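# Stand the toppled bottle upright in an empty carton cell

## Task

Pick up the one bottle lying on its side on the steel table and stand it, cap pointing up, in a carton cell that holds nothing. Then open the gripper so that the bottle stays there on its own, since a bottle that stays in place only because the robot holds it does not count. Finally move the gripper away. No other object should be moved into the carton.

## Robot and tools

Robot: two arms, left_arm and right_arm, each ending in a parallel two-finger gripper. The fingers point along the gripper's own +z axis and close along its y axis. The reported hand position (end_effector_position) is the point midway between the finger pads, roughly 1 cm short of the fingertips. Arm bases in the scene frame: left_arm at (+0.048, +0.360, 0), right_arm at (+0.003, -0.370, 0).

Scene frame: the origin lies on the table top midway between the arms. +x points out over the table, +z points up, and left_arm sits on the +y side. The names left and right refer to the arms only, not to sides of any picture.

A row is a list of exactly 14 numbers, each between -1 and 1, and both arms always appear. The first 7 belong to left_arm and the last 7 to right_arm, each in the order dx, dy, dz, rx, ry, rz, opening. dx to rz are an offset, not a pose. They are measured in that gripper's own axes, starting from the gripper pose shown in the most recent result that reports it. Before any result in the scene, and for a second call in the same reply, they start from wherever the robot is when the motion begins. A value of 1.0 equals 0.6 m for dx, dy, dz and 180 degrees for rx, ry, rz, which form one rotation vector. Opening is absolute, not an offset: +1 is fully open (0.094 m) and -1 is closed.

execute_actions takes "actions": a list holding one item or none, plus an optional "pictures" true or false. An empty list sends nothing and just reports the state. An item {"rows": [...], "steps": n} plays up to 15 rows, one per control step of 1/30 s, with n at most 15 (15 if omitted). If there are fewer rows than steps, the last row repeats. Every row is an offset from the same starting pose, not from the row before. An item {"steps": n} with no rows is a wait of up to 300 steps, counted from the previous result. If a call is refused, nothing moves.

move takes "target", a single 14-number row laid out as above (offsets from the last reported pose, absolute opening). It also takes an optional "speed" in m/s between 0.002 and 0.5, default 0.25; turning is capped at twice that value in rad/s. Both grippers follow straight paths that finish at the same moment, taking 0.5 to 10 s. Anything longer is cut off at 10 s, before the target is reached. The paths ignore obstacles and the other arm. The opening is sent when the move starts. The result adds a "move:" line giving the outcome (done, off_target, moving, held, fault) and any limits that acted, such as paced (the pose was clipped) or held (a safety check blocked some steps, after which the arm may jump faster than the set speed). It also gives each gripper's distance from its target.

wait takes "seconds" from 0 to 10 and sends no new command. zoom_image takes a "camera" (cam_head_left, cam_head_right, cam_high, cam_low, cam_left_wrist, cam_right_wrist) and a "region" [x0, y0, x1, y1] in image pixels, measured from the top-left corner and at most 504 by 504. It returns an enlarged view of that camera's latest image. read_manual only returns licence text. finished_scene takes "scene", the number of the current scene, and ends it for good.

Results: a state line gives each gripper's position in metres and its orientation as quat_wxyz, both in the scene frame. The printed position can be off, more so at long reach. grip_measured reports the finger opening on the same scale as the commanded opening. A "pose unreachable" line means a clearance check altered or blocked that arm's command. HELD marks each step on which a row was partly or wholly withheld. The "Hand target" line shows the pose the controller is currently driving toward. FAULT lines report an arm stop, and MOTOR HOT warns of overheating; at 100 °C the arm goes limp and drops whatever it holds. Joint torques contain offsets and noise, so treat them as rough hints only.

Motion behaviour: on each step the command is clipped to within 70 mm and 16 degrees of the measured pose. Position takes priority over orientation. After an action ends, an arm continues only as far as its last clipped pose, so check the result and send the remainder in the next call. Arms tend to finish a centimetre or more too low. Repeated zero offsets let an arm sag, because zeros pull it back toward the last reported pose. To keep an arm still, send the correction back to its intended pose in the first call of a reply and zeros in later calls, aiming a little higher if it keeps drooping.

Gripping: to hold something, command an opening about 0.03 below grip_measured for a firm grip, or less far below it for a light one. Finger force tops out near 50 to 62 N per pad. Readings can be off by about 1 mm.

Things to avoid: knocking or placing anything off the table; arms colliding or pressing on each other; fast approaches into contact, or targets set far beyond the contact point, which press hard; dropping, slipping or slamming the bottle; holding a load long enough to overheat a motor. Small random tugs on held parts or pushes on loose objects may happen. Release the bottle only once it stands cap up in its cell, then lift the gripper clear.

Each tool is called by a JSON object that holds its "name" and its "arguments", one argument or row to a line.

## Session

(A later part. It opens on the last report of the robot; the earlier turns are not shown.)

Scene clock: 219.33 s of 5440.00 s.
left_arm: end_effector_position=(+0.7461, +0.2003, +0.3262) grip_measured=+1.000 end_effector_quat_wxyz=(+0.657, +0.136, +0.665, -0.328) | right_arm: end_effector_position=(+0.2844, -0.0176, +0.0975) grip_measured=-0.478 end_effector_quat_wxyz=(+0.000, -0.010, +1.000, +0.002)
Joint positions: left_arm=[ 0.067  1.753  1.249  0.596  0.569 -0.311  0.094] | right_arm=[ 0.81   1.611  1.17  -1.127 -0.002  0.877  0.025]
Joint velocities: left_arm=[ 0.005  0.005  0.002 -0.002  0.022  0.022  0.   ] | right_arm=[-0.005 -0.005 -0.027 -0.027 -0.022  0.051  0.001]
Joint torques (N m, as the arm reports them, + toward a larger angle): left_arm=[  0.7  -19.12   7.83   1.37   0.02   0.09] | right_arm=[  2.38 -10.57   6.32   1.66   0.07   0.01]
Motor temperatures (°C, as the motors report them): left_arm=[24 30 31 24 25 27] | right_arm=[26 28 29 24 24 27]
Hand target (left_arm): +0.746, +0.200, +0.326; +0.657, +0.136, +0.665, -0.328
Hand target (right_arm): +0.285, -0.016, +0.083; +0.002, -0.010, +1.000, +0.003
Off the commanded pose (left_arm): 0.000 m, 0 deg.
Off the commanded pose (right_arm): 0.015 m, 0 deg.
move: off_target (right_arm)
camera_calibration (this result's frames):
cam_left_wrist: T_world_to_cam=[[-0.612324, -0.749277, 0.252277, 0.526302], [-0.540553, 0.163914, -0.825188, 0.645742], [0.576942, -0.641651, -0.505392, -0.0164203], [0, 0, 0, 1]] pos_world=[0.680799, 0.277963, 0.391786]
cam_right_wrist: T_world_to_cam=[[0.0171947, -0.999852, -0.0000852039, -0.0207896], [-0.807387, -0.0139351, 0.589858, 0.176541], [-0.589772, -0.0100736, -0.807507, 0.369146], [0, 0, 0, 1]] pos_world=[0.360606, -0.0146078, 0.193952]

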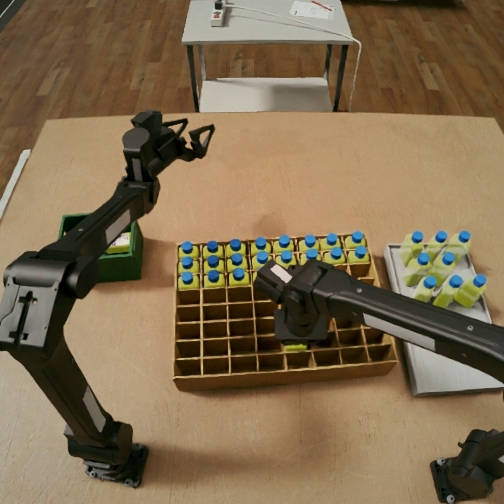

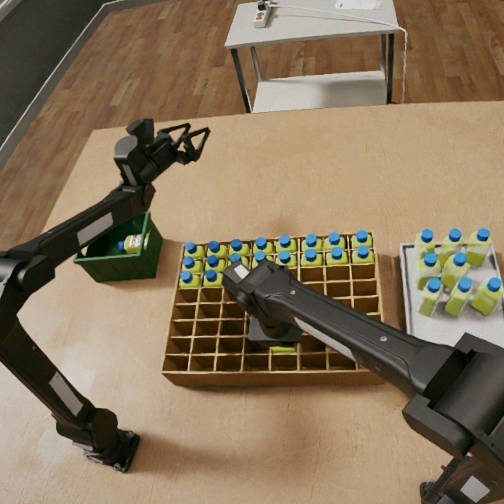

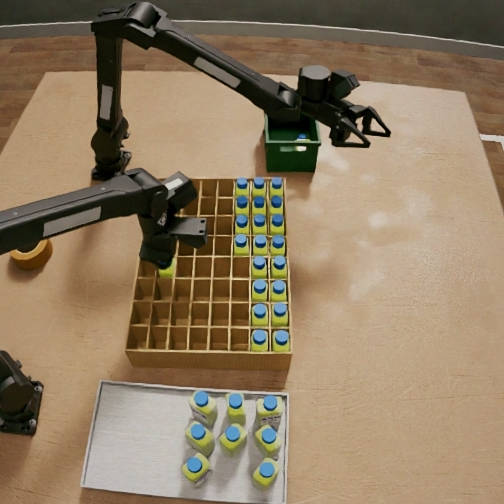

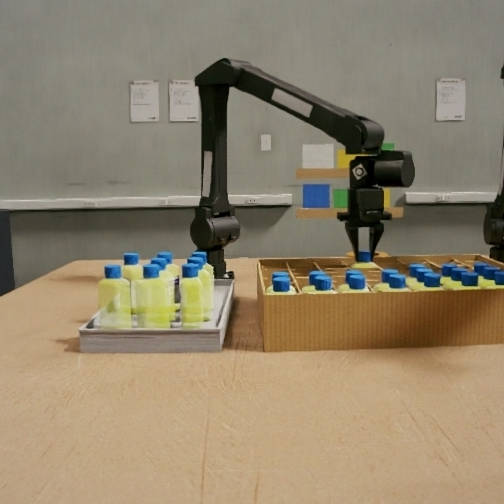

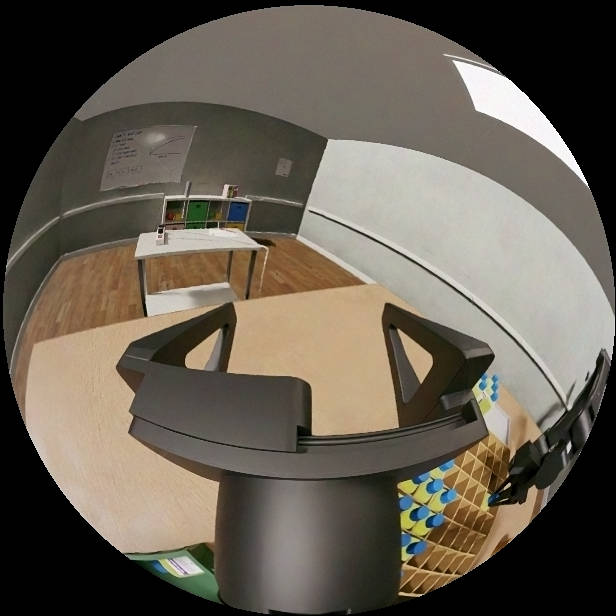

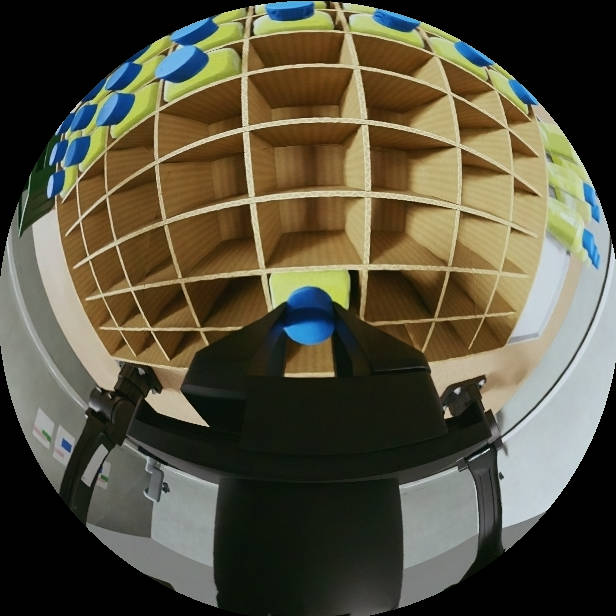

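Contact. Release.

{"name": "move", "arguments": {
  "target": [0,0,0,0,0,0,1,0,0,-0.005,0,0,0,0.0],
  "speed": 0.03
}}

{"name": "move", "arguments": {
  "target": [0,0,0,0,0,0,1,0,0,-0.22,0,0,0,0.0],
  "speed": 0.12
}}

Scene clock: 221.83 s of 5440.00 s.
left_arm: end_effector_position=(+0.7461, +0.2003, +0.3262) grip_measured=+1.000 end_effector_quat_wxyz=(+0.657, +0.136, +0.665, -0.328) | right_arm: end_effector_position=(+0.2843, -0.0177, +0.0978) grip_measured=-0.002 end_effector_quat_wxyz=(+0.000, -0.010, +1.000, +0.002)
Joint positions: left_arm=[ 0.067  1.753  1.249  0.596  0.569 -0.311  0.094] | right_arm=[ 0.81   1.61   1.17  -1.128 -0.002  0.877  0.047]
Joint velocities: left_arm=[ 0.005 -0.005  0.022  0.007  0.022 -0.007  0.   ] | right_arm=[-0.005  0.005  0.007  0.017  0.095 -0.007 -0.001]
Joint torques (N m, as the arm reports them, + toward a larger angle): left_arm=[  0.61 -19.09   7.79   1.34   0.01   0.07] | right_arm=[  2.43 -12.09   8.16  -0.05   0.04  -0.01]
Motor temperatures (°C, as the motors report them): left_arm=[24 30 31 24 25 27] | right_arm=[26 28 29 24 24 27]
Hand target (left_arm): +0.746, +0.200, +0.326; +0.657, +0.136, +0.665, -0.328
Hand target (right_arm): +0.284, -0.018, +0.100; +0.000, -0.010, +1.000, +0.002
Off the commanded pose (left_arm): 0.000 m, 0 deg.
Off the commanded pose (right_arm): 0.003 m, 0 deg.
move: done
camera_calibration (this result's frames):
cam_left_wrist: T_world_to_cam=[[-0.612324, -0.749277, 0.252277, 0.526302], [-0.540553, 0.163914, -0.825188, 0.645742], [0.576942, -0.641651, -0.505392, -0.0164203], [0, 0, 0, 1]] pos_world=[0.680799, 0.277963, 0.391786]
cam_right_wrist: T_world_to_cam=[[0.017196, -0.999852, -0.0003282, -0.0208497], [-0.807211, -0.0140765, 0.590095, 0.176148], [-0.590012, -0.00988232, -0.807334, 0.369374], [0, 0, 0, 1]] pos_world=[0.360482, -0.0147168, 0.194257]

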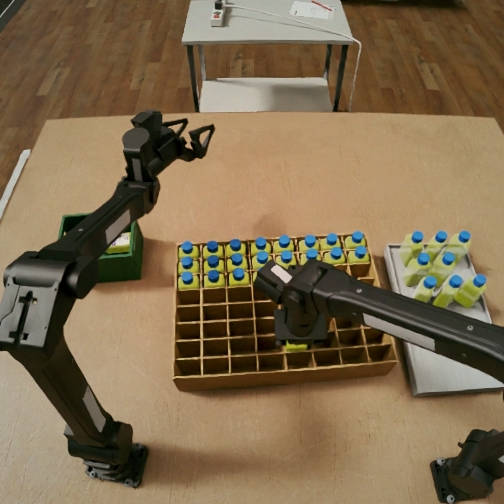

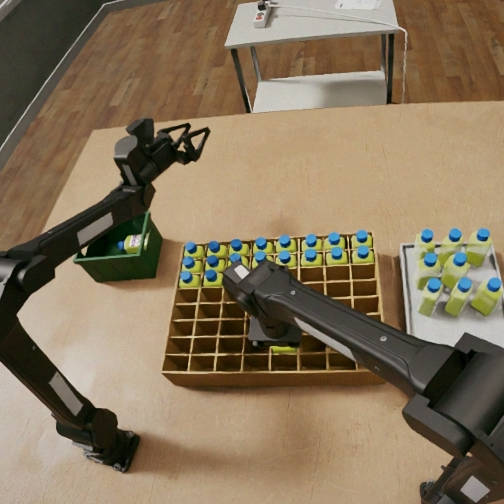

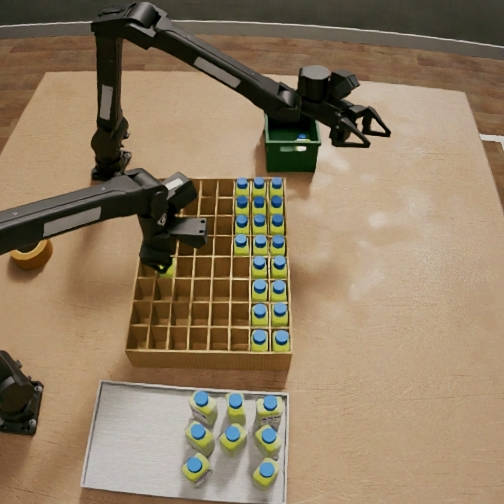

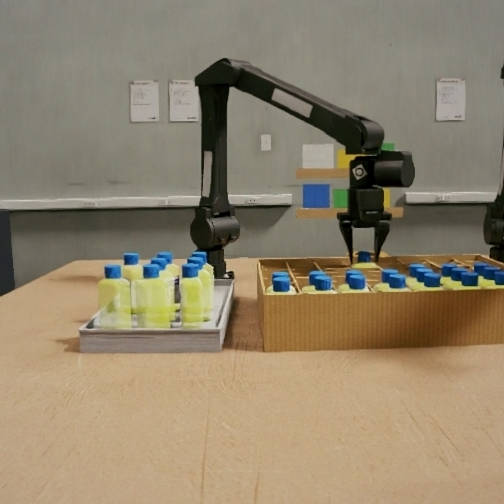

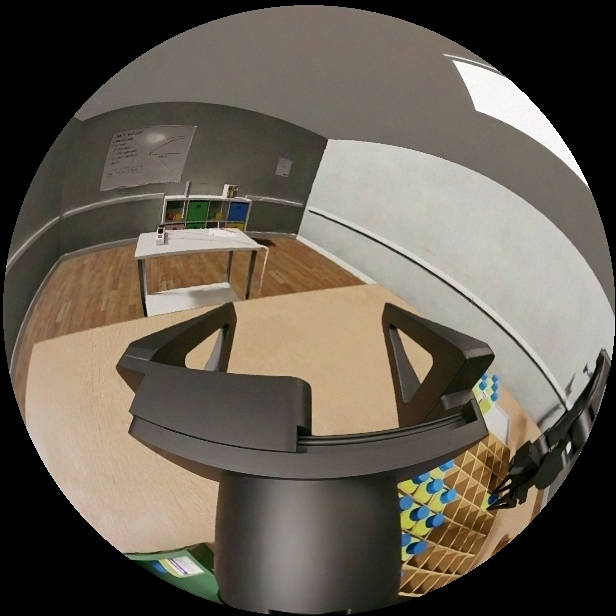

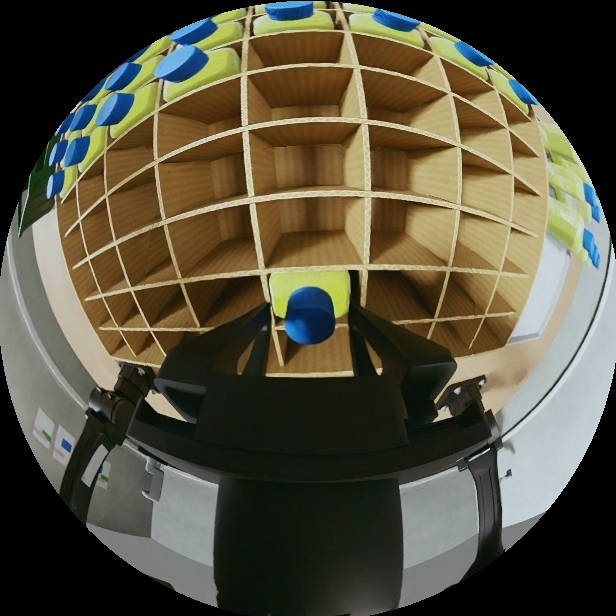

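Scene clock: 223.33 s of 5440.00 s.
left_arm: end_effector_position=(+0.7461, +0.2003, +0.3262) grip_measured=+1.000 end_effector_quat_wxyz=(+0.657, +0.136, +0.665, -0.328) | right_arm: end_effector_position=(+0.2750, -0.0294, +0.1998) grip_measured=-0.001 end_effector_quat_wxyz=(-0.021, -0.010, +0.999, -0.024)
Joint positions: left_arm=[ 0.067  1.753  1.249  0.596  0.569 -0.311  0.094] | right_arm=[ 0.81   1.534  1.359 -1.46  -0.002  0.877  0.047]
Joint velocities: left_arm=[-0.005 -0.015  0.012 -0.002 -0.022 -0.022  0.   ] | right_arm=[ 0.005 -0.015 -0.012 -0.002 -0.037 -0.022  0.   ]
Joint torques (N m, as the arm reports them, + toward a larger angle): left_arm=[  0.79 -19.18   7.84   1.4   -0.01   0.07] | right_arm=[  2.33 -12.84  12.65  -0.05   0.02  -0.01]
Motor temperatures (°C, as the motors report them): left_arm=[24 30 31 24 25 27] | right_arm=[26 28 29 24 24 27]
Hand target (left_arm): +0.746, +0.200, +0.326; +0.657, +0.136, +0.665, -0.328
Hand target (right_arm): +0.283, -0.020, +0.230; +0.001, -0.010, +1.000, +0.002
Off the commanded pose (left_arm): 0.000 m, 0 deg.
Off the commanded pose (right_arm): 0.033 m, 4 deg.
move: off_target (right_arm)
camera_calibration (this result's frames):
cam_left_wrist: T_world_to_cam=[[-0.612324, -0.749277, 0.252277, 0.526302], [-0.540553, 0.163914, -0.825188, 0.645742], [0.576942, -0.641651, -0.505392, -0.0164203], [0, 0, 0, 1]] pos_world=[0.680799, 0.277963, 0.391786]
cam_right_wrist: T_world_to_cam=[[0.0182776, -0.998496, 0.051683, -0.0429932], [-0.781651, 0.0179625, 0.623458, 0.0955208], [-0.623449, -0.0517934, -0.780147, 0.448624], [0, 0, 0, 1]] pos_world=[0.355144, -0.0214086, 0.292661]

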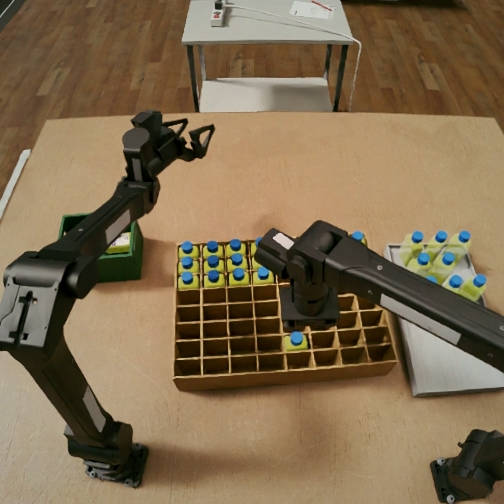

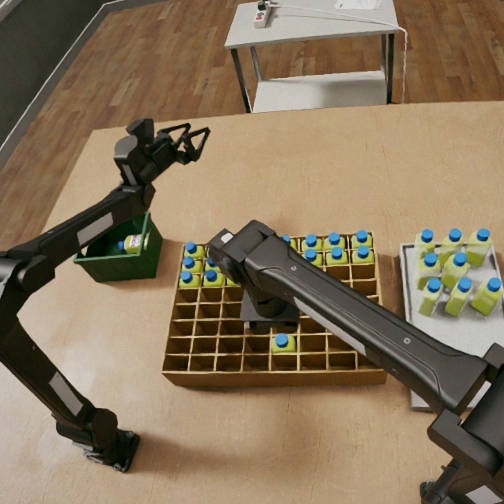

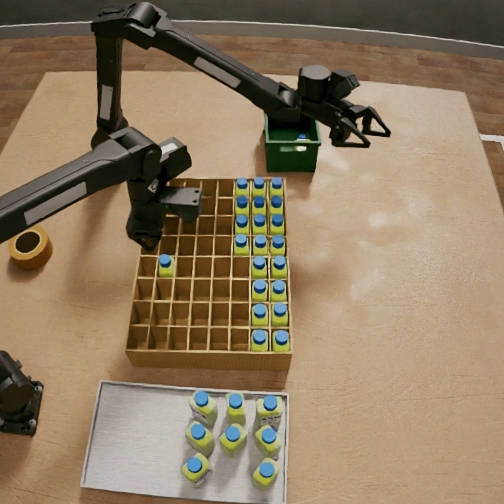

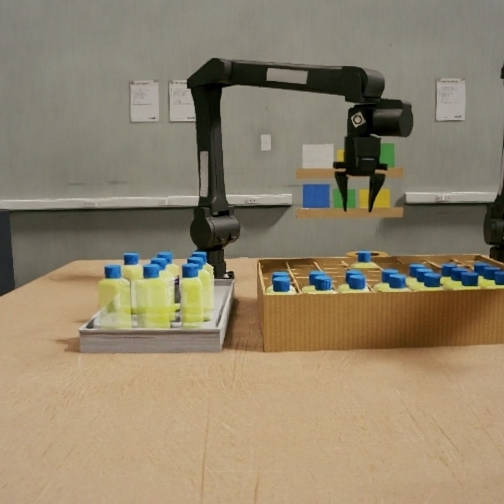

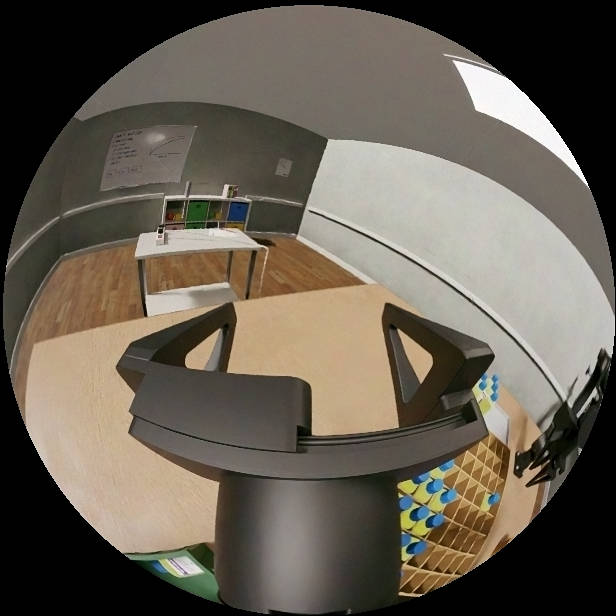

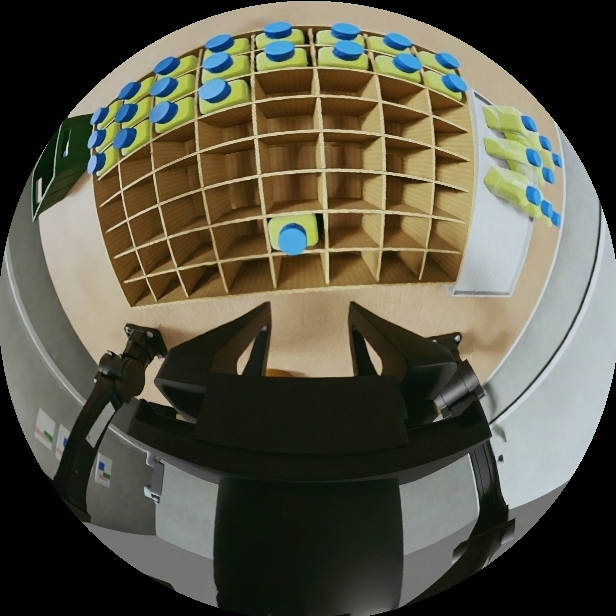

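Seated, and the gripper is clear.

{"name": "finished_scene", "arguments": {
  "scene": 2
}}

The scene is finished: the task was done.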